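# Carry a tray of bottles and beakers to another bench

## Task

Move the tray holding the bottles and beakers so it rests entirely on the other bench, with every bottle and beaker upright inside it at the finish. Failure comes from any bottle or beaker leaning as far as halfway or reaching the floor. Some beakers are glass and break if dropped more than a few centimetres or struck hard, which also fails. At the end, release the tray and back away, and the robot itself must not topple or be left tilted.

## Robot and tools

ROBOT. A Rainbow Robotics RB-Y1: a wheeled base (two drive wheels plus two rear casters, 0.66 m long, 0.58 m wide, front edge 0.10 m ahead of the wheel axle), two 7-joint arms with parallel grippers, a pan/tilt head, and a torso whose lower leg folds. The base can only drive straight or spin; it cannot strafe. A bent leg may stick out beyond the front edge. Loose objects may occasionally get a brief external shove.

FRAMES. Base frame: origin on the floor between the drive wheels, x forward, y left, z up. The reported chest point sits on the spine 0.08 m under the shoulders. left_hand and right_hand are the midpoints between each hand's pads; fingers point along that hand's -z and close along its x. Printed hand positions get less accurate at long reach. Odometry frame is where the base started; base_odometry counts wheel rotation only, so slip looks like travel. Heading is positive leftward, -3.142 to 3.142.

execute_actions. Argument actions: a list with zero or one action. An empty list just reports state and images. An action may hold:
- base: exactly one of translate_m (metres, an offset from where the base last measured itself, forward positive, -3 to 3) or rotate_rad (radians, offset turn in place, left/counter-clockwise positive, -3.2 to 3.2). A base move needing over 8.667 s at its top speed is refused. The base does not halt on hitting furniture; wheels may spin and keep pushing.
- joints: a map of joint name to absolute target (radians; grippers in metres of opening). Ranges: torso_squat_rad 0 to 1.2 (larger lowers the level chest); torso_shift_rad -0.3 to 0.6 (positive pushes hips forward); torso_pitch_rad -0.2 to 1.4 (positive leans forward); torso_yaw_rad -1.5 to 1.5 (positive left); shoulder_pitch -2.356 to 2.356 (0 hanging, negative swings forward and up); left_shoulder_roll_rad 0 to 3.141 and right_shoulder_roll_rad -3.141 to 0 (each lifts its arm outward); shoulder_yaw -2.094 to 2.094 (positive turns a bent forearm left, both sides); elbow -2.617 to 0.01 (0 straight, negative bends); forearm_roll -3.141 to 3.141 and hand_roll -2.705 to 2.705 (positive counter-clockwise seen from above on a hanging arm, both sides); wrist_pitch -1.57 to 1.919 (negative tips hand forward); grippers 0 to 0.1; head_pan_rad -0.523 to 0.523 (left positive); head_tilt_rad -0.35 to 1.57 (positive down). Done tolerance is ±0.02 rad, ±0.004 m for grippers. Names carry left_ or right_ prefixes and _rad suffixes, e.g. left_elbow_rad.
- speeds: optional caps for this action, translate_m 0.05 to 0.4 m/s, rotate_rad 0.1 to 1.509 rad/s (defaults are the top values).
- min_time_s: 0.1 to 8, a floor on how long each arm/head motion takes.
Argument cameras: list from head_camera, left_wrist_camera, right_wrist_camera, all; omitted/null/all gives every camera, [] gives none. Images are taken when the call ends; the pictures line lists their order. Unknown keys or out-of-range numbers reject the whole call with no motion. Joints or base left out of an action may still be driving toward earlier targets.

Combined torso limits (else commanded torso joints stop short as off_target): squat+shift <= 1.52; squat-shift+pitch <= 1.57; shift+0.5 pitch-0.4 squat <= 0.7; shift+0.3 pitch-0.5 squat <= 0.39. Top speeds: arm joints 1 rad/s (wrist-end joints 1.5), head 1.5, squat and pitch 0.3, shift 0.15, yaw 0.6, grippers 0.1 m/s.

wait: seconds 0 to 10; nothing new is commanded; returns state and images.
zoom_image: camera plus region [x0, y0, x1, y1] in pixels of that camera's most recent full image, at most 504x504. head_camera is 896x504, wrist cameras 644x364.
finished_scene: scene = the current scene number; irreversible; reports success.

RESULT LINES. base_status and joint_status per motion: done (for the base, wheels turned the full amount even if slipping); off_target (resting short, maybe still pushing); limit_stop_at_<name> (a built-in limit); contact_stop (torso or arm met hard resistance); time_out; stopped_with_arm (torso halted because an arm contact-stopped); limit_stop_at_own_body (self-collision guard halted it before contact). After contact_stop, time_out or stopped_with_arm, the whole group (torso four joints, or all seven joints of one arm) drops its targets and holds. "joint command not followed" with a cause line means a self/arm-to-arm check refused an arm's targets (the gripper still acts); those joints show not_followed and may be retried each action until valid. on_its_own lists uncommanded parts; "held at" is a held target, not a position. If any call reports a stop, later calls in the same reply are skipped. Torso pushing into furniture can shove the robot backward while reporting done, unseen by odometry.

RECOVERY. After a stop, first back off in a separate action, arms before torso. If both hands grip one object and the torso contact-stops immediately with nothing in the way, resend every arm joint (not grippers) at its reported position, then resend the torso.

GRIPPING. Command an opening at least 0.005 m narrower than the object; off_target is then expected. Arm-to-arm checks ignore grippers, fingers and palms, so hands can still collide.

AVOID. Tilting or dropping bottles/beakers; any glass drop beyond a few centimetres or hard bump. Hard arm-on-arm hits or presses (can end the run). Joint torque hitting its limit (elbows 34.2, shoulders 66.5, wrist joints 23.7 N m, load included) triggers a 10 s full stop. Each arm is rated 3 kg; heavy loads far forward can tip the robot with no protection. Long holding heats motors: MOTOR HOT from 65 °C, and at 80 °C an OVER-TEMPERATURE FAULT brakes that arm and stops the call (limit_stop_at_motor_heat); resend targets afterward. The robot keeps its last command while you deliberate.

Each tool is called after "Request:" by a JSON object that holds its "fn" and its "kwargs", one argument or row to a line.

## Session

Request:
{"fn": "execute_actions", "kwargs": {
  "actions": []
}}

Scene clock: 0.00 s.
base_odometry: x=+0.000 y=+0.000 heading=+0.000 (m, m, rad; odometry frame)
base_status: not commanded
joint_positions: torso_squat_rad=+0.350 torso_shift_rad=+0.000 torso_pitch_rad=-0.001 torso_yaw_rad=-0.001 left_shoulder_pitch_rad=+0.034 left_shoulder_roll_rad=+0.019 left_shoulder_yaw_rad=+0.037 left_elbow_rad=-0.177 left_forearm_roll_rad=-0.017 left_wrist_pitch_rad=+0.004 left_hand_roll_rad=-0.011 left_gripper_m=+0.101 right_shoulder_pitch_rad=+0.054 right_shoulder_roll_rad=-0.033 right_shoulder_yaw_rad=+0.026 right_elbow_rad=-0.209 right_forearm_roll_rad=+0.048 right_wrist_pitch_rad=+0.011 right_hand_roll_rad=-0.026 right_gripper_m=+0.099 head_pan_rad=+0.001 head_tilt_rad=+0.401
joint_status: not commanded
chest: x=-0.2282 y=-0.0010 z=+1.2474 quat_wxyz=(+1.000, +0.001, +0.000, +0.000) (m; base frame)
left_hand: x=-0.1665 y=+0.2386 z=+0.5652 quat_wxyz=(+0.997, +0.014, -0.071, +0.009) (m; base frame)
right_hand: x=-0.1675 y=-0.2441 z=+0.5645 quat_wxyz=(+0.997, -0.016, -0.074, +0.016) (m; base frame)
pictures: head_camera, left_wrist_camera, right_wrist_camera
Images, in order (width x height): head_camera 896x504, left_wrist_camera 644x364, right_wrist_camera 644x364.

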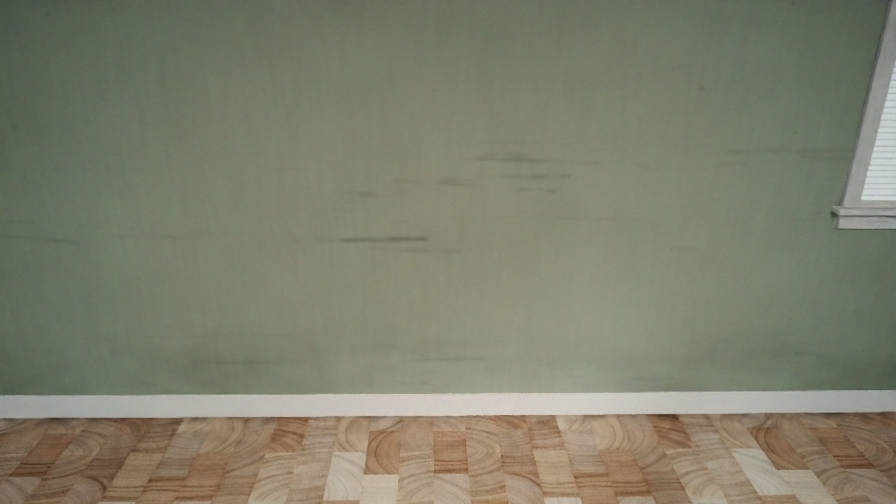

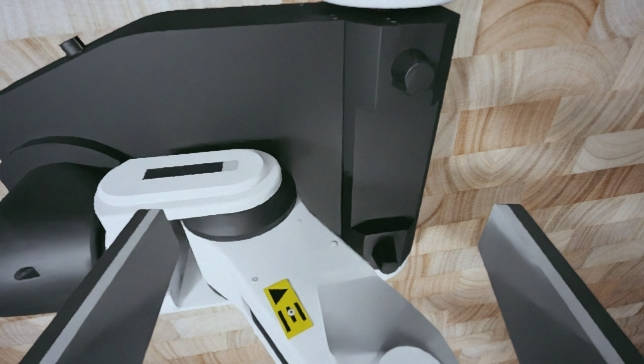

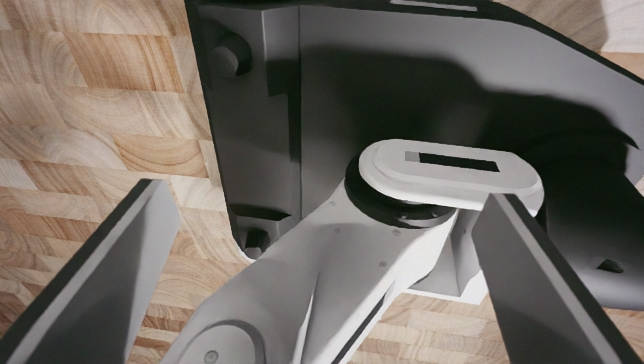

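Request:
{"fn": "execute_actions", "kwargs": {
  "actions": [
    {"base":{"rotate_rad":1.57},"joints":{"head_pan_rad":0.5}}
  ],
  "cameras": ["head_camera"]
}}

Request:
{"fn": "execute_actions", "kwargs": {
  "actions": [
    {"base":{"rotate_rad":1.2}}
  ],
  "cameras": ["head_camera"]
}}

Request:
{"fn": "execute_actions", "kwargs": {
  "actions": [
    {"base":{"rotate_rad":1.2}}
  ],
  "cameras": ["head_camera"]
}}

Scene clock: 4.27 s.
base_odometry: x=+0.000 y=+0.000 heading=+1.569 (m, m, rad; odometry frame)
base_status: done
joint_positions: torso_squat_rad=+0.350 torso_shift_rad=+0.000 torso_pitch_rad=-0.001 torso_yaw_rad=-0.001 left_shoulder_pitch_rad=+0.034 left_shoulder_roll_rad=+0.019 left_shoulder_yaw_rad=+0.037 left_elbow_rad=-0.177 left_forearm_roll_rad=-0.017 left_wrist_pitch_rad=+0.004 left_hand_roll_rad=-0.011 left_gripper_m=+0.101 right_shoulder_pitch_rad=+0.054 right_shoulder_roll_rad=-0.033 right_shoulder_yaw_rad=+0.026 right_elbow_rad=-0.209 right_forearm_roll_rad=+0.048 right_wrist_pitch_rad=+0.011 right_hand_roll_rad=-0.026 right_gripper_m=+0.099 head_pan_rad=+0.500 head_tilt_rad=+0.401
joint_status: all done
chest: x=-0.2282 y=-0.0011 z=+1.2474 quat_wxyz=(+1.000, +0.001, -0.001, +0.000) (m; base frame)
left_hand: x=-0.1665 y=+0.2386 z=+0.5652 quat_wxyz=(+0.997, +0.014, -0.071, +0.009) (m; base frame)
right_hand: x=-0.1675 y=-0.2441 z=+0.5645 quat_wxyz=(+0.997, -0.016, -0.074, +0.016) (m; base frame)
pictures: head_camera
Images, in order (width x height): head_camera 896x504.

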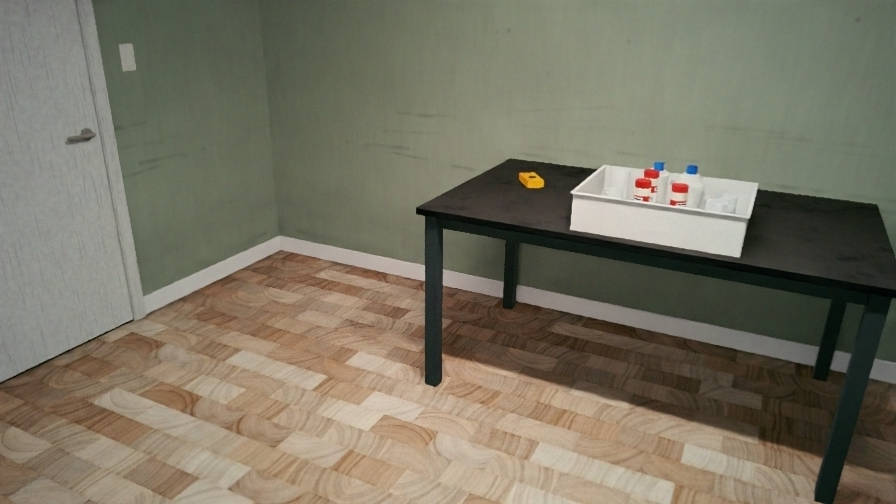

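Scene clock: 7.93 s.
base_odometry: x=+0.000 y=+0.000 heading=+2.769 (m, m, rad; odometry frame)
base_status: done
joint_positions: torso_squat_rad=+0.350 torso_shift_rad=+0.000 torso_pitch_rad=-0.001 torso_yaw_rad=-0.001 left_shoulder_pitch_rad=+0.034 left_shoulder_roll_rad=+0.019 left_shoulder_yaw_rad=+0.037 left_elbow_rad=-0.177 left_forearm_roll_rad=-0.017 left_wrist_pitch_rad=+0.004 left_hand_roll_rad=-0.011 left_gripper_m=+0.101 right_shoulder_pitch_rad=+0.054 right_shoulder_roll_rad=-0.033 right_shoulder_yaw_rad=+0.026 right_elbow_rad=-0.209 right_forearm_roll_rad=+0.048 right_wrist_pitch_rad=+0.011 right_hand_roll_rad=-0.026 right_gripper_m=+0.099 head_pan_rad=+0.500 head_tilt_rad=+0.401
joint_status: not commanded
chest: x=-0.2282 y=-0.0011 z=+1.2474 quat_wxyz=(+1.000, +0.001, -0.001, +0.000) (m; base frame)
left_hand: x=-0.1665 y=+0.2386 z=+0.5652 quat_wxyz=(+0.997, +0.014, -0.071, +0.009) (m; base frame)
right_hand: x=-0.1675 y=-0.2441 z=+0.5645 quat_wxyz=(+0.997, -0.016, -0.074, +0.016) (m; base frame)
pictures: head_camera
Images, in order (width x height): head_camera 896x504.

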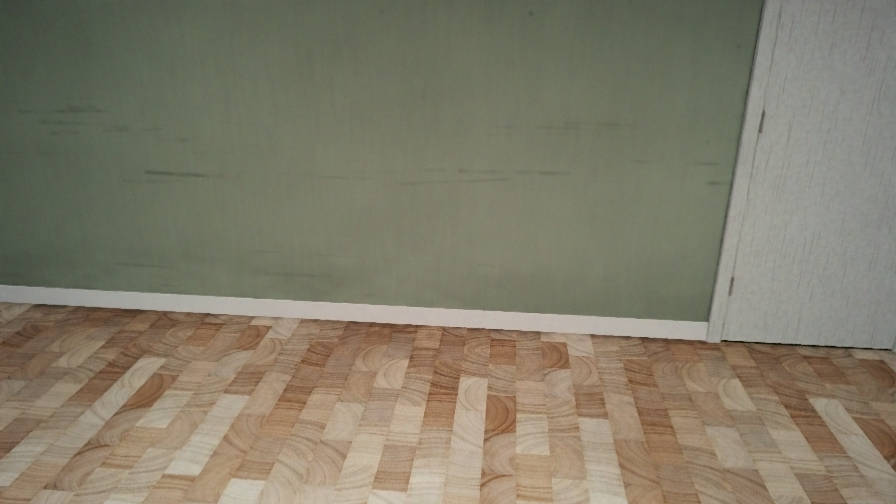

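Scene clock: 11.60 s.
base_odometry: x=+0.000 y=+0.000 heading=-2.315 (m, m, rad; odometry frame)
base_status: done
joint_positions: torso_squat_rad=+0.350 torso_shift_rad=+0.000 torso_pitch_rad=-0.001 torso_yaw_rad=-0.001 left_shoulder_pitch_rad=+0.034 left_shoulder_roll_rad=+0.019 left_shoulder_yaw_rad=+0.037 left_elbow_rad=-0.177 left_forearm_roll_rad=-0.017 left_wrist_pitch_rad=+0.004 left_hand_roll_rad=-0.011 left_gripper_m=+0.101 right_shoulder_pitch_rad=+0.054 right_shoulder_roll_rad=-0.033 right_shoulder_yaw_rad=+0.026 right_elbow_rad=-0.209 right_forearm_roll_rad=+0.048 right_wrist_pitch_rad=+0.011 right_hand_roll_rad=-0.026 right_gripper_m=+0.099 head_pan_rad=+0.500 head_tilt_rad=+0.401
joint_status: not commanded
chest: x=-0.2282 y=-0.0011 z=+1.2474 quat_wxyz=(+1.000, +0.001, -0.001, +0.000) (m; base frame)
left_hand: x=-0.1665 y=+0.2386 z=+0.5652 quat_wxyz=(+0.997, +0.014, -0.071, +0.009) (m; base frame)
right_hand: x=-0.1675 y=-0.2441 z=+0.5645 quat_wxyz=(+0.997, -0.016, -0.074, +0.016) (m; base frame)
pictures: head_camera
Images, in order (width x height): head_camera 896x504.

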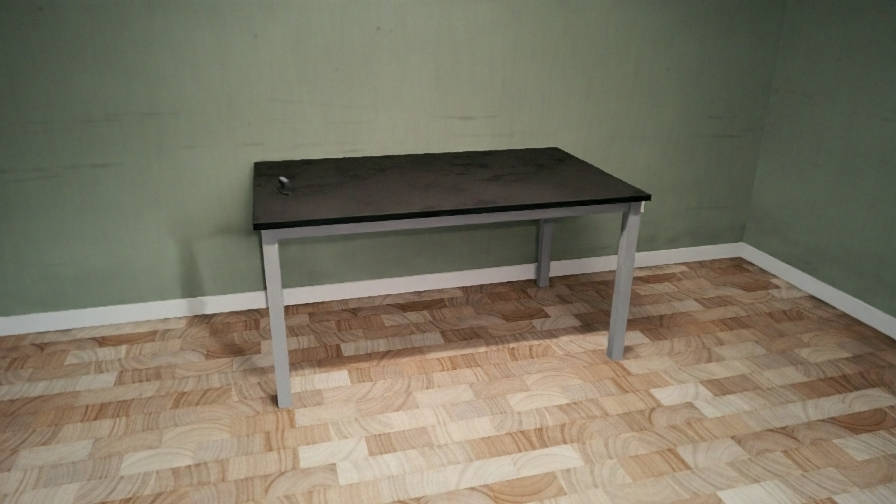

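Request:
{"fn": "execute_actions", "kwargs": {
  "actions": [
    {"base":{"rotate_rad":-1.87},"joints":{"head_pan_rad":0,"head_tilt_rad":0.6,"left_shoulder_pitch_rad":-0.7,"right_shoulder_pitch_rad":-0.7,"left_elbow_rad":-1.3,"right_elbow_rad":-1.3,"left_wrist_pitch_rad":1.7,"right_wrist_pitch_rad":1.7,"left_hand_roll_rad":1.57,"right_hand_roll_rad":-1.57,"left_shoulder_roll_rad":0.2,"right_shoulder_roll_rad":-0.2,"torso_pitch_rad":0.3,"torso_squat_rad":0.1}}
  ],
  "cameras": []
}}

Request:
{"fn": "execute_actions", "kwargs": {
  "actions": [
    {"base":{"translate_m":0.88}}
  ],
  "cameras": []
}}

Request:
{"fn": "execute_actions", "kwargs": {
  "actions": [
    {"base":{"rotate_rad":-0.53}}
  ]
}}

Scene clock: 16.70 s.
base_odometry: x=+0.000 y=+0.000 heading=+2.099 (m, m, rad; odometry frame)
base_status: done
joint_positions: torso_squat_rad=+0.100 torso_shift_rad=+0.000 torso_pitch_rad=+0.300 torso_yaw_rad=-0.001 left_shoulder_pitch_rad=-0.700 left_shoulder_roll_rad=+0.200 left_shoulder_yaw_rad=+0.037 left_elbow_rad=-1.300 left_forearm_roll_rad=-0.017 left_wrist_pitch_rad=+1.700 left_hand_roll_rad=+1.570 left_gripper_m=+0.101 right_shoulder_pitch_rad=-0.700 right_shoulder_roll_rad=-0.200 right_shoulder_yaw_rad=+0.026 right_elbow_rad=-1.300 right_forearm_roll_rad=+0.048 right_wrist_pitch_rad=+1.700 right_hand_roll_rad=-1.570 right_gripper_m=+0.099 head_pan_rad=+0.000 head_tilt_rad=+0.600
joint_status: all done
chest: x=-0.1365 y=-0.0011 z=+1.2726 quat_wxyz=(+0.989, +0.001, +0.149, +0.000) (m; base frame)
left_hand: x=+0.2774 y=+0.2597 z=+0.8776 quat_wxyz=(+0.746, +0.075, -0.066, +0.658) (m; base frame)
right_hand: x=+0.2767 y=-0.2572 z=+0.8763 quat_wxyz=(+0.761, -0.093, -0.084, -0.636) (m; base frame)
pictures: none
No camera images: the call's "cameras" was empty. Leave "cameras" out to get every camera's image.

Scene clock: 20.47 s.
base_odometry: x=-0.443 y=+0.760 heading=+2.098 (m, m, rad; odometry frame)
base_status: done
joint_positions: torso_squat_rad=+0.100 torso_shift_rad=+0.000 torso_pitch_rad=+0.300 torso_yaw_rad=-0.001 left_shoulder_pitch_rad=-0.700 left_shoulder_roll_rad=+0.200 left_shoulder_yaw_rad=+0.037 left_elbow_rad=-1.300 left_forearm_roll_rad=-0.017 left_wrist_pitch_rad=+1.700 left_hand_roll_rad=+1.570 left_gripper_m=+0.101 right_shoulder_pitch_rad=-0.700 right_shoulder_roll_rad=-0.200 right_shoulder_yaw_rad=+0.026 right_elbow_rad=-1.300 right_forearm_roll_rad=+0.048 right_wrist_pitch_rad=+1.700 right_hand_roll_rad=-1.570 right_gripper_m=+0.099 head_pan_rad=+0.000 head_tilt_rad=+0.600
joint_status: not commanded
chest: x=-0.1365 y=-0.0011 z=+1.2726 quat_wxyz=(+0.989, +0.001, +0.149, +0.000) (m; base frame)
left_hand: x=+0.2773 y=+0.2597 z=+0.8775 quat_wxyz=(+0.746, +0.075, -0.066, +0.658) (m; base frame)
right_hand: x=+0.2766 y=-0.2572 z=+0.8763 quat_wxyz=(+0.761, -0.094, -0.084, -0.636) (m; base frame)
pictures: none
No camera images: the call's "cameras" was empty. Leave "cameras" out to get every camera's image.

Scene clock: 22.87 s.
base_odometry: x=-0.443 y=+0.760 heading=+1.569 (m, m, rad; odometry frame)
base_status: done
joint_positions: torso_squat_rad=+0.100 torso_shift_rad=+0.000 torso_pitch_rad=+0.300 torso_yaw_rad=-0.001 left_shoulder_pitch_rad=-0.700 left_shoulder_roll_rad=+0.200 left_shoulder_yaw_rad=+0.037 left_elbow_rad=-1.300 left_forearm_roll_rad=-0.017 left_wrist_pitch_rad=+1.700 left_hand_roll_rad=+1.570 left_gripper_m=+0.101 right_shoulder_pitch_rad=-0.700 right_shoulder_roll_rad=-0.200 right_shoulder_yaw_rad=+0.026 right_elbow_rad=-1.300 right_forearm_roll_rad=+0.048 right_wrist_pitch_rad=+1.700 right_hand_roll_rad=-1.570 right_gripper_m=+0.099 head_pan_rad=+0.000 head_tilt_rad=+0.600
joint_status: not commanded
chest: x=-0.1365 y=-0.0011 z=+1.2726 quat_wxyz=(+0.989, +0.001, +0.149, +0.000) (m; base frame)
left_hand: x=+0.2773 y=+0.2597 z=+0.8775 quat_wxyz=(+0.746, +0.075, -0.066, +0.658) (m; base frame)
right_hand: x=+0.2766 y=-0.2572 z=+0.8763 quat_wxyz=(+0.761, -0.094, -0.084, -0.636) (m; base frame)
pictures: head_camera, left_wrist_camera, right_wrist_camera
Images, in order (width x height): head_camera 896x504, left_wrist_camera 644x364, right_wrist_camera 644x364.

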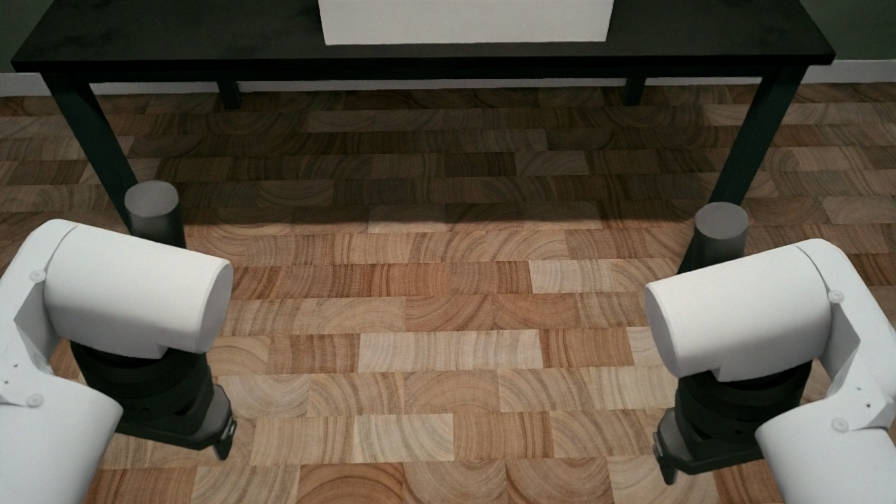

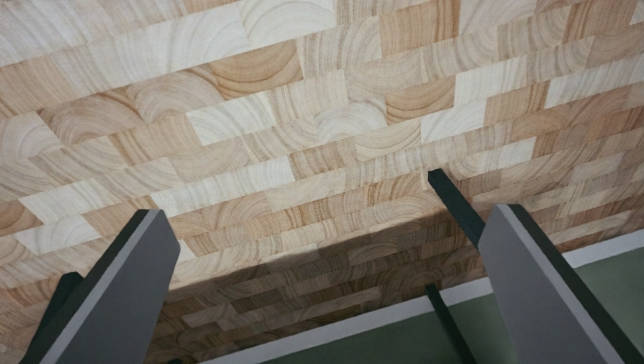

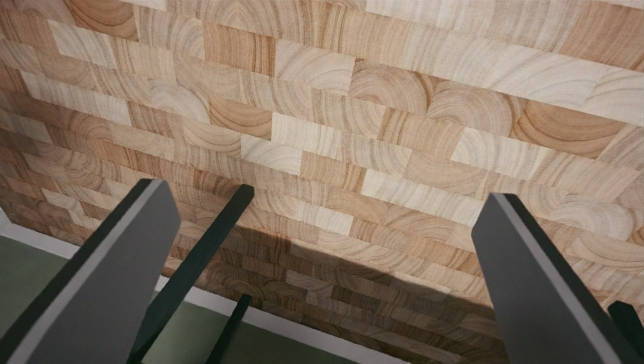

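Request:
{"fn": "execute_actions", "kwargs": {
  "actions": [
    {"base":{"translate_m":0.4},"joints":{"head_tilt_rad":0.35,"left_shoulder_pitch_rad":-1.3,"right_shoulder_pitch_rad":-1.3,"left_elbow_rad":-0.9,"right_elbow_rad":-0.9,"left_wrist_pitch_rad":1.8,"right_wrist_pitch_rad":1.8,"left_shoulder_roll_rad":0.35,"right_shoulder_roll_rad":-0.35,"left_shoulder_yaw_rad":0,"right_shoulder_yaw_rad":0,"left_forearm_roll_rad":0,"right_forearm_roll_rad":0,"torso_squat_rad":0.0}}
  ]
}}

Scene clock: 25.60 s.
base_odometry: x=-0.442 y=+1.160 heading=+1.569 (m, m, rad; odometry frame)
base_status: done
joint_positions: torso_squat_rad=+0.000 torso_shift_rad=+0.000 torso_pitch_rad=+0.300 torso_yaw_rad=-0.001 left_shoulder_pitch_rad=-1.300 left_shoulder_roll_rad=+0.350 left_shoulder_yaw_rad=+0.000 left_elbow_rad=-0.900 left_forearm_roll_rad=+0.000 left_wrist_pitch_rad=+1.800 left_hand_roll_rad=+1.570 left_gripper_m=+0.101 right_shoulder_pitch_rad=-1.300 right_shoulder_roll_rad=-0.350 right_shoulder_yaw_rad=+0.000 right_elbow_rad=-0.900 right_forearm_roll_rad=+0.000 right_wrist_pitch_rad=+1.800 right_hand_roll_rad=-1.570 right_gripper_m=+0.099 head_pan_rad=+0.000 head_tilt_rad=+0.350
joint_status: all done
chest: x=-0.1365 y=-0.0011 z=+1.2761 quat_wxyz=(+0.989, +0.001, +0.149, +0.000) (m; base frame)
left_hand: x=+0.4142 y=+0.2639 z=+1.0617 quat_wxyz=(+0.738, +0.081, -0.151, +0.653) (m; base frame)
right_hand: x=+0.4137 y=-0.2664 z=+1.0610 quat_wxyz=(+0.737, -0.080, -0.150, -0.654) (m; base frame)
pictures: head_camera, left_wrist_camera, right_wrist_camera
Images, in order (width x height): head_camera 896x504, left_wrist_camera 644x364, right_wrist_camera 644x364.

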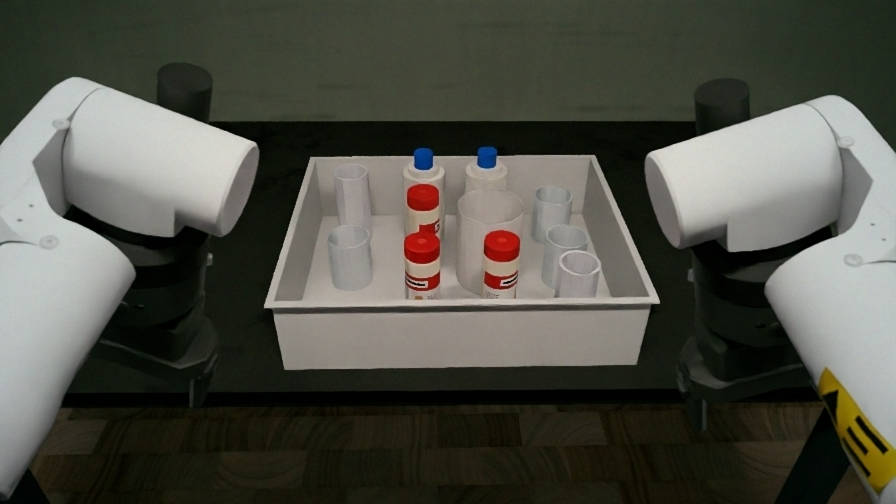

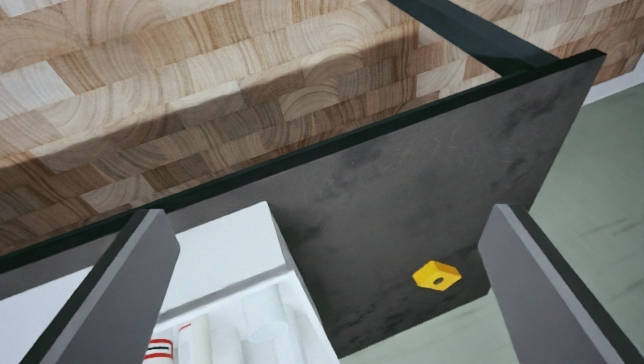

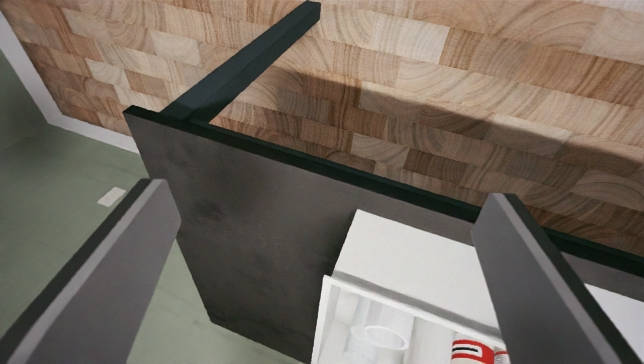

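Request:
{"fn": "execute_actions", "kwargs": {
  "actions": [
    {"base":{"translate_m":0.2},"joints":{"head_tilt_rad":0.5,"left_shoulder_pitch_rad":-1.25,"right_shoulder_pitch_rad":-1.25,"left_elbow_rad":-0.6,"right_elbow_rad":-0.6,"left_wrist_pitch_rad":1.4,"right_wrist_pitch_rad":1.4,"left_shoulder_roll_rad":0.3,"right_shoulder_roll_rad":-0.3,"left_shoulder_yaw_rad":0.36,"right_shoulder_yaw_rad":-0.36,"torso_pitch_rad":0.4}}
  ]
}}

Scene clock: 28.33 s.
base_odometry: x=-0.441 y=+1.360 heading=+1.569 (m, m, rad; odometry frame)
base_status: done
joint_positions: torso_squat_rad=+0.000 torso_shift_rad=+0.000 torso_pitch_rad=+0.400 torso_yaw_rad=-0.001 left_shoulder_pitch_rad=-1.250 left_shoulder_roll_rad=+0.300 left_shoulder_yaw_rad=+0.360 left_elbow_rad=-0.600 left_forearm_roll_rad=+0.000 left_wrist_pitch_rad=+1.400 left_hand_roll_rad=+1.570 left_gripper_m=+0.101 right_shoulder_pitch_rad=-1.250 right_shoulder_roll_rad=-0.300 right_shoulder_yaw_rad=-0.360 right_elbow_rad=-0.600 right_forearm_roll_rad=+0.000 right_wrist_pitch_rad=+1.400 right_hand_roll_rad=-1.570 right_gripper_m=+0.099 head_pan_rad=+0.000 head_tilt_rad=+0.500
joint_status: all done
chest: x=-0.1073 y=-0.0011 z=+1.2655 quat_wxyz=(+0.980, +0.001, +0.199, +0.000) (m; base frame)
left_hand: x=+0.4139 y=+0.2597 z=+0.8907 quat_wxyz=(+0.684, -0.011, -0.027, +0.729) (m; base frame)
right_hand: x=+0.4134 y=-0.2616 z=+0.8899 quat_wxyz=(+0.684, +0.012, -0.026, -0.729) (m; base frame)
pictures: head_camera, left_wrist_camera, right_wrist_camera
Images, in order (width x height): head_camera 896x504, left_wrist_camera 644x364, right_wrist_camera 644x364.

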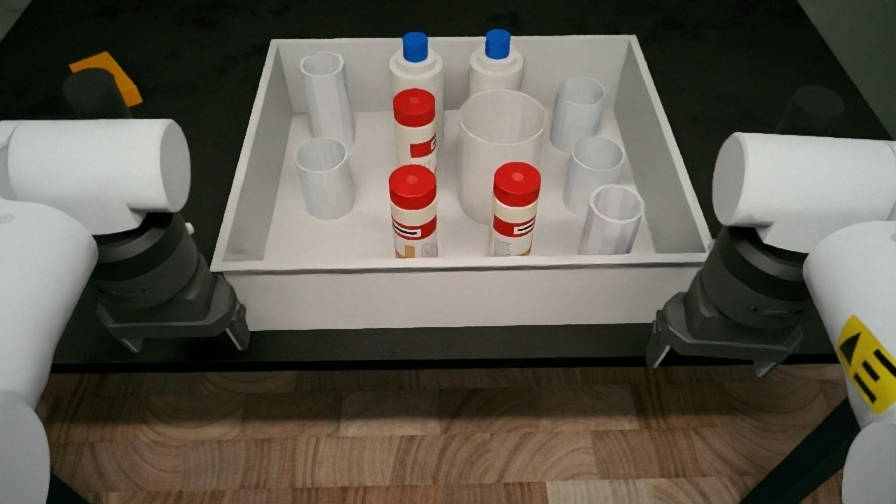

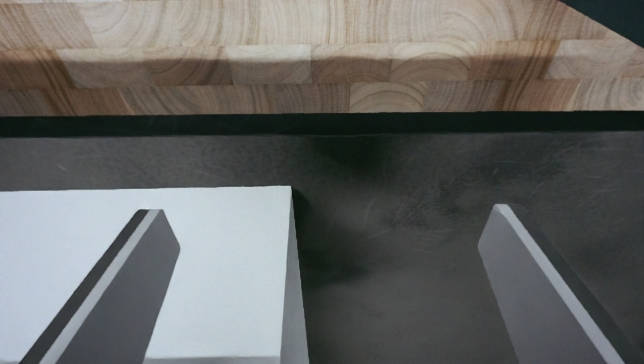

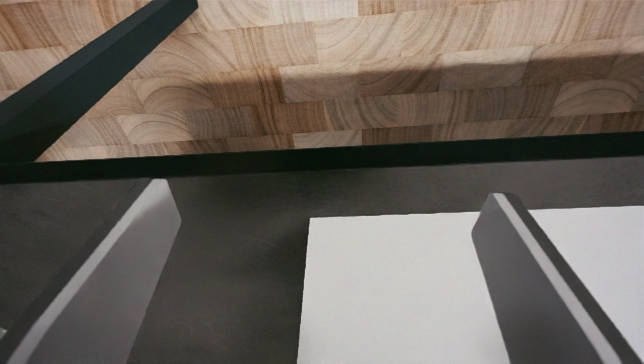

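Request:
{"fn": "execute_actions", "kwargs": {
  "actions": [
    {"joints":{"left_wrist_pitch_rad":1.54,"right_wrist_pitch_rad":1.54,"torso_pitch_rad":0.23,"torso_yaw_rad":0,"head_tilt_rad":0.75}}
  ],
  "cameras": []
}}

Request:
{"fn": "execute_actions", "kwargs": {
  "actions": [
    {"base":{"translate_m":0.25},"speeds":{"translate_m":0.15}}
  ]
}}

Scene clock: 30.07 s.
base_odometry: x=-0.441 y=+1.360 heading=+1.569 (m, m, rad; odometry frame)
base_status: not commanded
joint_positions: torso_squat_rad=+0.000 torso_shift_rad=+0.000 torso_pitch_rad=+0.230 torso_yaw_rad=+0.000 left_shoulder_pitch_rad=-1.250 left_shoulder_roll_rad=+0.300 left_shoulder_yaw_rad=+0.360 left_elbow_rad=-0.600 left_forearm_roll_rad=+0.000 left_wrist_pitch_rad=+1.540 left_hand_roll_rad=+1.570 left_gripper_m=+0.101 right_shoulder_pitch_rad=-1.250 right_shoulder_roll_rad=-0.300 right_shoulder_yaw_rad=-0.360 right_elbow_rad=-0.600 right_forearm_roll_rad=+0.000 right_wrist_pitch_rad=+1.540 right_hand_roll_rad=-1.570 right_gripper_m=+0.099 head_pan_rad=+0.000 head_tilt_rad=+0.750
joint_status: all done
chest: x=-0.1574 y=-0.0011 z=+1.2818 quat_wxyz=(+0.993, +0.001, +0.115, +0.000) (m; base frame)
left_hand: x=+0.3879 y=+0.2579 z=+0.9958 quat_wxyz=(+0.683, -0.025, -0.034, +0.729) (m; base frame)
right_hand: x=+0.3877 y=-0.2592 z=+0.9949 quat_wxyz=(+0.683, +0.026, -0.033, -0.730) (m; base frame)
pictures: none
No camera images: the call's "cameras" was empty. Leave "cameras" out to get every camera's image.

Scene clock: 32.57 s.
base_odometry: x=-0.441 y=+1.610 heading=+1.569 (m, m, rad; odometry frame)
base_status: done
joint_positions: torso_squat_rad=+0.000 torso_shift_rad=+0.000 torso_pitch_rad=+0.230 torso_yaw_rad=+0.000 left_shoulder_pitch_rad=-1.250 left_shoulder_roll_rad=+0.300 left_shoulder_yaw_rad=+0.360 left_elbow_rad=-0.600 left_forearm_roll_rad=+0.000 left_wrist_pitch_rad=+1.540 left_hand_roll_rad=+1.570 left_gripper_m=+0.101 right_shoulder_pitch_rad=-1.250 right_shoulder_roll_rad=-0.300 right_shoulder_yaw_rad=-0.360 right_elbow_rad=-0.600 right_forearm_roll_rad=+0.000 right_wrist_pitch_rad=+1.540 right_hand_roll_rad=-1.570 right_gripper_m=+0.099 head_pan_rad=+0.000 head_tilt_rad=+0.750
joint_status: not commanded
chest: x=-0.1574 y=-0.0011 z=+1.2818 quat_wxyz=(+0.993, +0.001, +0.115, +0.000) (m; base frame)
left_hand: x=+0.3879 y=+0.2579 z=+0.9958 quat_wxyz=(+0.683, -0.025, -0.034, +0.729) (m; base frame)
right_hand: x=+0.3877 y=-0.2592 z=+0.9948 quat_wxyz=(+0.683, +0.026, -0.033, -0.730) (m; base frame)
pictures: head_camera, left_wrist_camera, right_wrist_camera
Images, in order (width x height): head_camera 896x504, left_wrist_camera 644x364, right_wrist_camera 644x364.

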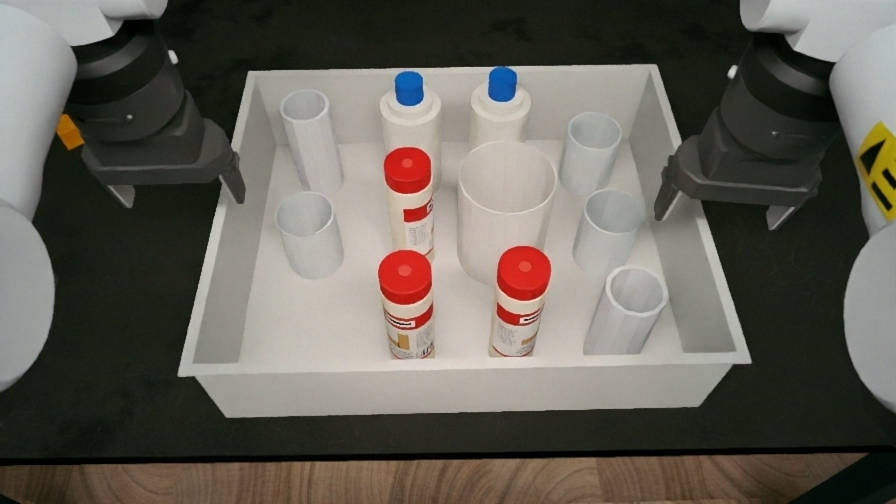

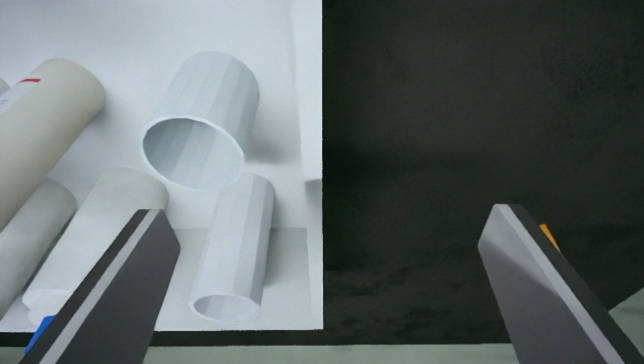

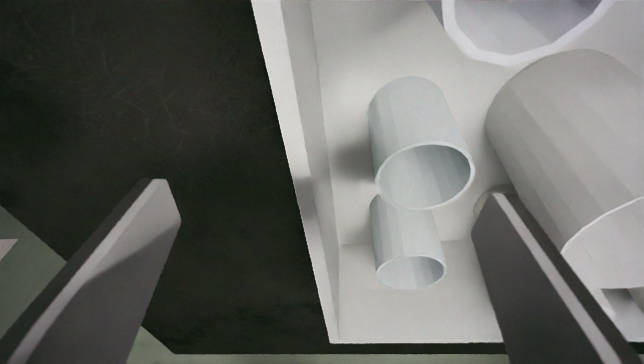

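Request:
{"fn": "execute_actions", "kwargs": {
  "actions": [
    {"base":{"translate_m":0.09},"joints":{"left_gripper_m":0.04,"right_gripper_m":0.04,"right_shoulder_roll_rad":-0.335,"left_shoulder_roll_rad":0.31,"torso_pitch_rad":0.3,"left_wrist_pitch_rad":1.52,"right_wrist_pitch_rad":1.52}}
  ]
}}

Scene clock: 34.63 s.
base_odometry: x=-0.441 y=+1.700 heading=+1.569 (m, m, rad; odometry frame)
base_status: done
joint_positions: torso_squat_rad=+0.000 torso_shift_rad=+0.000 torso_pitch_rad=+0.300 torso_yaw_rad=+0.000 left_shoulder_pitch_rad=-1.250 left_shoulder_roll_rad=+0.310 left_shoulder_yaw_rad=+0.360 left_elbow_rad=-0.600 left_forearm_roll_rad=+0.000 left_wrist_pitch_rad=+1.520 left_hand_roll_rad=+1.570 left_gripper_m=+0.040 right_shoulder_pitch_rad=-1.250 right_shoulder_roll_rad=-0.335 right_shoulder_yaw_rad=-0.360 right_elbow_rad=-0.600 right_forearm_roll_rad=+0.000 right_wrist_pitch_rad=+1.520 right_hand_roll_rad=-1.570 right_gripper_m=+0.040 head_pan_rad=+0.000 head_tilt_rad=+0.750
joint_status: all done
chest: x=-0.1364 y=-0.0011 z=+1.2761 quat_wxyz=(+0.989, +0.001, +0.149, +0.000) (m; base frame)
left_hand: x=+0.3930 y=+0.2642 z=+0.9546 quat_wxyz=(+0.681, -0.006, -0.020, +0.732) (m; base frame)
right_hand: x=+0.3950 y=-0.2808 z=+0.9585 quat_wxyz=(+0.673, +0.005, -0.027, -0.739) (m; base frame)
pictures: head_camera, left_wrist_camera, right_wrist_camera
Images, in order (width x height): head_camera 896x504, left_wrist_camera 644x364, right_wrist_camera 644x364.

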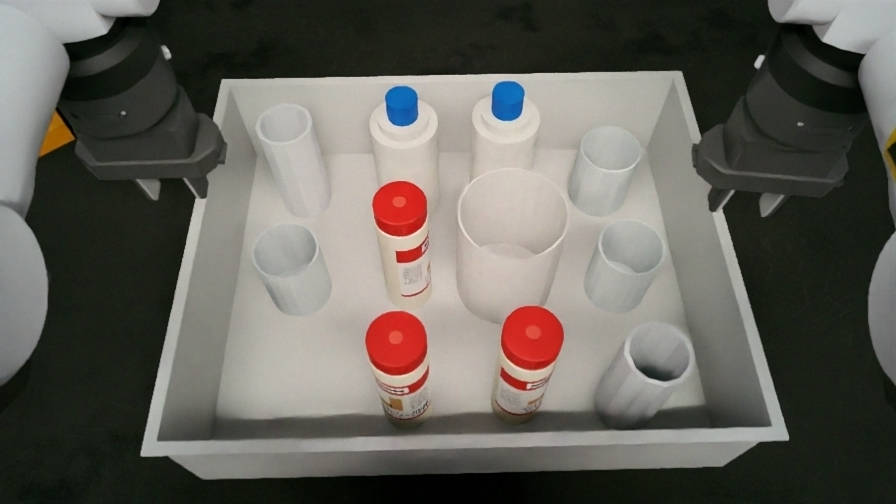

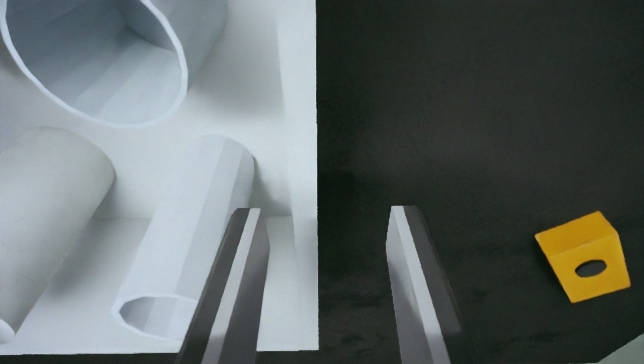

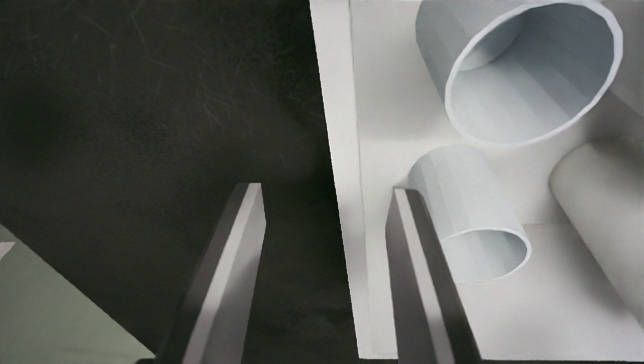

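Request:
{"fn": "execute_actions", "kwargs": {
  "actions": [
    {"joints":{"right_shoulder_roll_rad":-0.318,"left_shoulder_roll_rad":0.297,"torso_pitch_rad":0.37,"left_wrist_pitch_rad":1.46,"right_wrist_pitch_rad":1.46},"min_time_s":1}
  ]
}}

Scene clock: 36.20 s.
base_odometry: x=-0.441 y=+1.700 heading=+1.569 (m, m, rad; odometry frame)
base_status: not commanded
joint_positions: torso_squat_rad=+0.000 torso_shift_rad=+0.000 torso_pitch_rad=+0.370 torso_yaw_rad=+0.000 left_shoulder_pitch_rad=-1.250 left_shoulder_roll_rad=+0.298 left_shoulder_yaw_rad=+0.360 left_elbow_rad=-0.600 left_forearm_roll_rad=+0.000 left_wrist_pitch_rad=+1.460 left_hand_roll_rad=+1.570 left_gripper_m=+0.040 right_shoulder_pitch_rad=-1.250 right_shoulder_roll_rad=-0.318 right_shoulder_yaw_rad=-0.360 right_elbow_rad=-0.600 right_forearm_roll_rad=+0.000 right_wrist_pitch_rad=+1.460 right_hand_roll_rad=-1.570 right_gripper_m=+0.040 head_pan_rad=+0.000 head_tilt_rad=+0.750
joint_status: all done
chest: x=-0.1160 y=-0.0011 z=+1.2690 quat_wxyz=(+0.983, +0.001, +0.184, +0.000) (m; base frame)
left_hand: x=+0.4021 y=+0.2574 z=+0.9089 quat_wxyz=(+0.685, -0.002, -0.014, +0.729) (m; base frame)
right_hand: x=+0.4041 y=-0.2717 z=+0.9119 quat_wxyz=(+0.679, +0.001, -0.020, -0.734) (m; base frame)
pictures: head_camera, left_wrist_camera, right_wrist_camera
Images, in order (width x height): head_camera 896x504, left_wrist_camera 644x364, right_wrist_camera 644x364.

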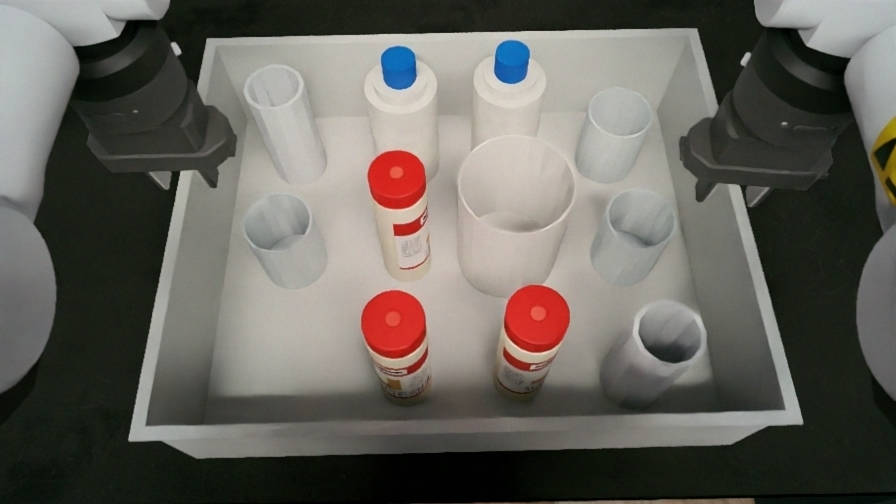

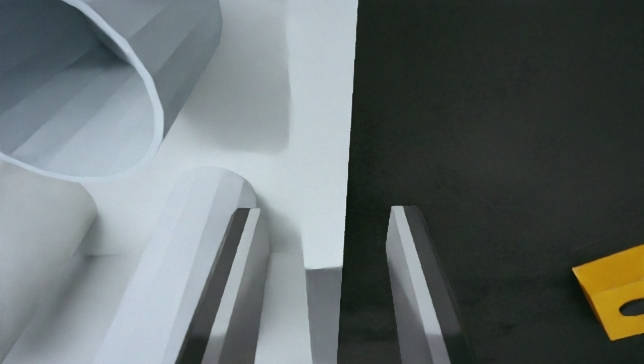

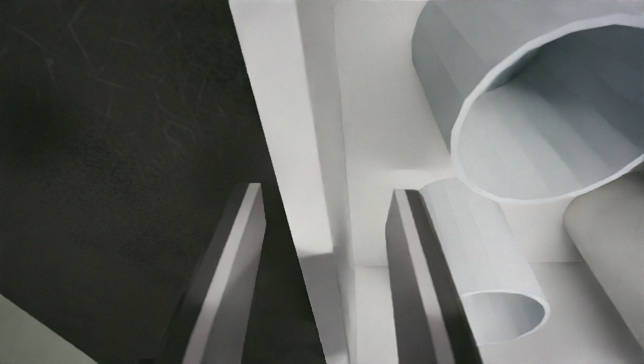

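Request:
{"fn": "execute_actions", "kwargs": {
  "actions": [
    {"joints":{"right_shoulder_roll_rad":-0.328,"right_hand_roll_rad":-1.47,"torso_pitch_rad":0.44,"left_wrist_pitch_rad":1.4,"right_wrist_pitch_rad":1.4},"min_time_s":1.5}
  ]
}}

Scene clock: 38.30 s.
base_odometry: x=-0.441 y=+1.700 heading=+1.569 (m, m, rad; odometry frame)
base_status: not commanded
joint_positions: torso_squat_rad=+0.000 torso_shift_rad=+0.000 torso_pitch_rad=+0.440 torso_yaw_rad=+0.000 left_shoulder_pitch_rad=-1.250 left_shoulder_roll_rad=+0.297 left_shoulder_yaw_rad=+0.360 left_elbow_rad=-0.600 left_forearm_roll_rad=+0.000 left_wrist_pitch_rad=+1.400 left_hand_roll_rad=+1.570 left_gripper_m=+0.040 right_shoulder_pitch_rad=-1.250 right_shoulder_roll_rad=-0.328 right_shoulder_yaw_rad=-0.360 right_elbow_rad=-0.600 right_forearm_roll_rad=+0.000 right_wrist_pitch_rad=+1.400 right_hand_roll_rad=-1.470 right_gripper_m=+0.040 head_pan_rad=+0.000 head_tilt_rad=+0.750
joint_status: all done
chest: x=-0.0961 y=-0.0011 z=+1.2605 quat_wxyz=(+0.976, +0.001, +0.218, +0.000) (m; base frame)
left_hand: x=+0.4093 y=+0.2583 z=+0.8648 quat_wxyz=(+0.685, +0.003, -0.012, +0.728) (m; base frame)
right_hand: x=+0.4126 y=-0.2786 z=+0.8695 quat_wxyz=(+0.713, -0.007, -0.021, -0.701) (m; base frame)
pictures: head_camera, left_wrist_camera, right_wrist_camera
Images, in order (width x height): head_camera 896x504, left_wrist_camera 644x364, right_wrist_camera 644x364.

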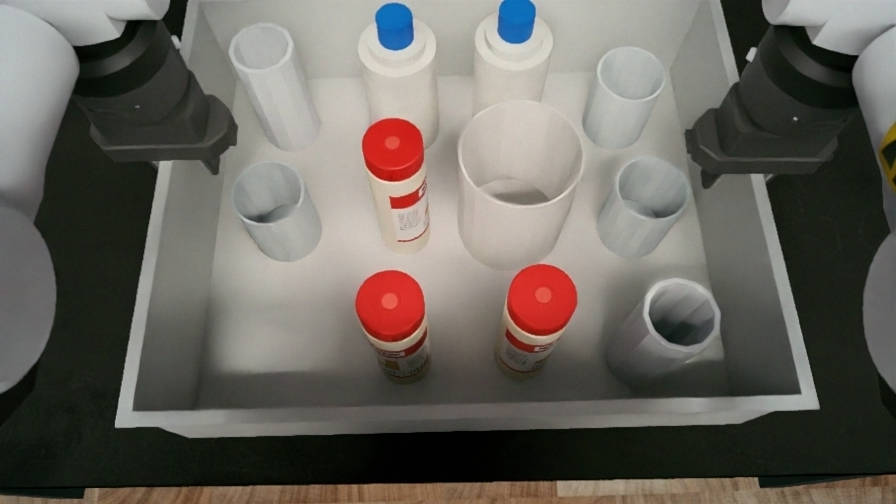

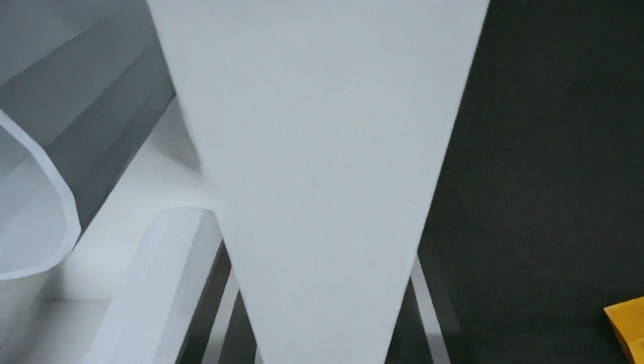

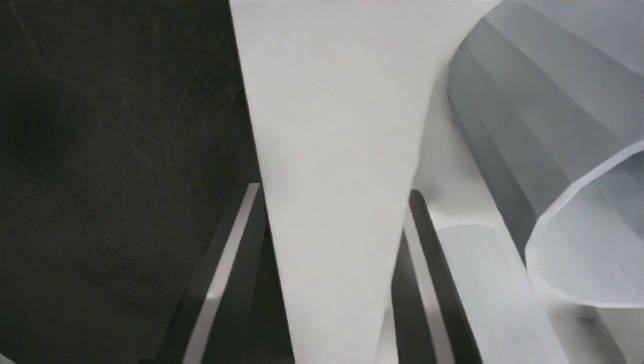

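Request:
{"fn": "execute_actions", "kwargs": {
  "actions": [
    {"joints":{"torso_pitch_rad":0.465,"left_wrist_pitch_rad":1.385,"right_wrist_pitch_rad":1.38,"right_shoulder_pitch_rad":-1.24}}
  ],
  "cameras": []
}}

Request:
{"fn": "execute_actions", "kwargs": {
  "actions": [
    {"joints":{"left_gripper_m":0,"right_gripper_m":0}}
  ],
  "cameras": []
}}

Request:
{"fn": "execute_actions", "kwargs": {
  "actions": [
    {"joints":{"torso_pitch_rad":0.4,"left_wrist_pitch_rad":1.45,"right_wrist_pitch_rad":1.445,"head_tilt_rad":0.6},"min_time_s":2}
  ]
}}

Scene clock: 39.20 s.
base_odometry: x=-0.441 y=+1.700 heading=+1.569 (m, m, rad; odometry frame)
base_status: not commanded
joint_positions: torso_squat_rad=+0.001 torso_shift_rad=-0.003 torso_pitch_rad=+0.446 torso_yaw_rad=+0.000 left_shoulder_pitch_rad=-1.251 left_shoulder_roll_rad=+0.298 left_shoulder_yaw_rad=+0.360 left_elbow_rad=-0.601 left_forearm_roll_rad=+0.000 left_wrist_pitch_rad=+1.385 left_hand_roll_rad=+1.570 left_gripper_m=+0.040 right_shoulder_pitch_rad=-1.245 right_shoulder_roll_rad=-0.329 right_shoulder_yaw_rad=-0.360 right_elbow_rad=-0.603 right_forearm_roll_rad=+0.000 right_wrist_pitch_rad=+1.380 right_hand_roll_rad=-1.470 right_gripper_m=+0.040 head_pan_rad=+0.000 head_tilt_rad=+0.750
joint_status: torso_pitch_rad contact_stop (moved +0.006 of +0.025); the others done
chest: x=-0.0963 y=-0.0008 z=+1.2597 quat_wxyz=(+0.975, +0.001, +0.221, +0.000) (m; base frame)
left_hand: x=+0.4110 y=+0.2585 z=+0.8618 quat_wxyz=(+0.685, +0.000, -0.016, +0.728) (m; base frame)
right_hand: x=+0.4133 y=-0.2811 z=+0.8648 quat_wxyz=(+0.712, -0.004, -0.027, -0.701) (m; base frame)
pictures: none
No camera images: the call's "cameras" was empty. Leave "cameras" out to get every camera's image.

not run: a stop came earlier in this reply.

not run: a stop came earlier in this reply.

Palms on the rim. Close and lift.

Request:
{"fn": "execute_actions", "kwargs": {
  "actions": [
    {"joints":{"left_gripper_m":0,"right_gripper_m":0}}
  ],
  "cameras": []
}}

Request:
{"fn": "execute_actions", "kwargs": {
  "actions": [
    {"joints":{"torso_pitch_rad":0.4,"left_wrist_pitch_rad":1.43,"right_wrist_pitch_rad":1.425,"head_tilt_rad":0.6},"min_time_s":2}
  ]
}}

Scene clock: 40.30 s.
base_odometry: x=-0.441 y=+1.700 heading=+1.569 (m, m, rad; odometry frame)
base_status: not commanded
joint_positions: torso_squat_rad=+0.001 torso_shift_rad=-0.003 torso_pitch_rad=+0.446 torso_yaw_rad=+0.000 left_shoulder_pitch_rad=-1.252 left_shoulder_roll_rad=+0.296 left_shoulder_yaw_rad=+0.360 left_elbow_rad=-0.601 left_forearm_roll_rad=+0.001 left_wrist_pitch_rad=+1.385 left_hand_roll_rad=+1.570 left_gripper_m=+0.013 right_shoulder_pitch_rad=-1.246 right_shoulder_roll_rad=-0.325 right_shoulder_yaw_rad=-0.360 right_elbow_rad=-0.603 right_forearm_roll_rad=-0.002 right_wrist_pitch_rad=+1.380 right_hand_roll_rad=-1.470 right_gripper_m=+0.011 head_pan_rad=+0.000 head_tilt_rad=+0.750
joint_status: left_gripper_m off_target (ended at +0.013, target +0.000); right_gripper_m off_target (ended at +0.011, target +0.000)
chest: x=-0.0963 y=-0.0007 z=+1.2597 quat_wxyz=(+0.975, +0.001, +0.221, +0.000) (m; base frame)
left_hand: x=+0.4110 y=+0.2570 z=+0.8617 quat_wxyz=(+0.686, -0.001, -0.015, +0.728) (m; base frame)
right_hand: x=+0.4134 y=-0.2777 z=+0.8645 quat_wxyz=(+0.713, -0.002, -0.025, -0.700) (m; base frame)
pictures: none
No camera images: the call's "cameras" was empty. Leave "cameras" out to get every camera's image.

Scene clock: 42.60 s.
base_odometry: x=-0.441 y=+1.700 heading=+1.569 (m, m, rad; odometry frame)
base_status: not commanded
joint_positions: torso_squat_rad=+0.001 torso_shift_rad=-0.001 torso_pitch_rad=+0.401 torso_yaw_rad=+0.000 left_shoulder_pitch_rad=-1.249 left_shoulder_roll_rad=+0.294 left_shoulder_yaw_rad=+0.360 left_elbow_rad=-0.599 left_forearm_roll_rad=+0.001 left_wrist_pitch_rad=+1.430 left_hand_roll_rad=+1.570 left_gripper_m=+0.012 right_shoulder_pitch_rad=-1.239 right_shoulder_roll_rad=-0.325 right_shoulder_yaw_rad=-0.360 right_elbow_rad=-0.599 right_forearm_roll_rad=-0.001 right_wrist_pitch_rad=+1.425 right_hand_roll_rad=-1.470 right_gripper_m=+0.011 head_pan_rad=+0.000 head_tilt_rad=+0.600
joint_status: all done
chest: x=-0.1080 y=-0.0011 z=+1.2653 quat_wxyz=(+0.980, +0.001, +0.199, +0.000) (m; base frame)
left_hand: x=+0.4043 y=+0.2554 z=+0.8878 quat_wxyz=(+0.686, -0.001, -0.012, +0.728) (m; base frame)
right_hand: x=+0.4044 y=-0.2784 z=+0.8883 quat_wxyz=(+0.712, -0.005, -0.021, -0.702) (m; base frame)
pictures: head_camera, left_wrist_camera, right_wrist_camera
Images, in order (width x height): head_camera 896x504, left_wrist_camera 644x364, right_wrist_camera 644x364.

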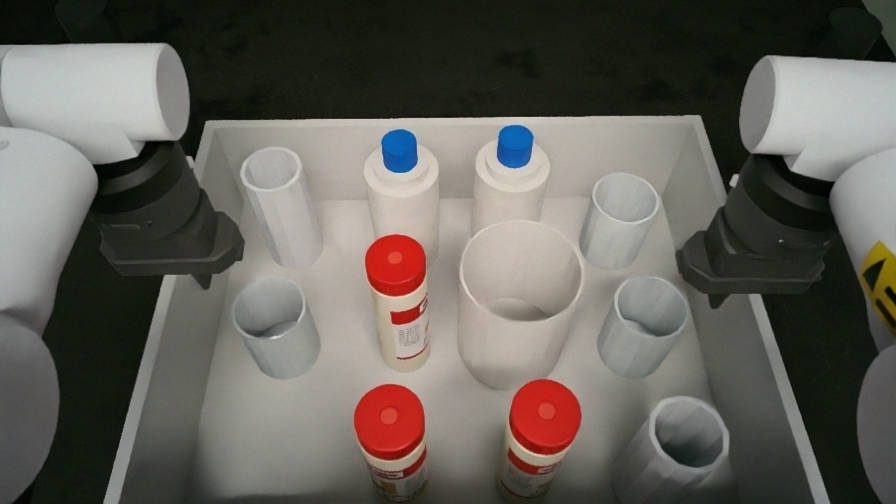

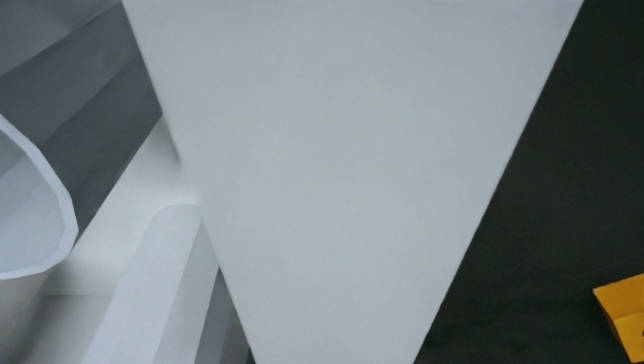

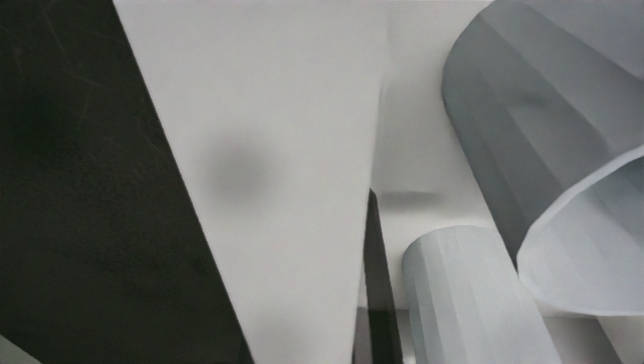

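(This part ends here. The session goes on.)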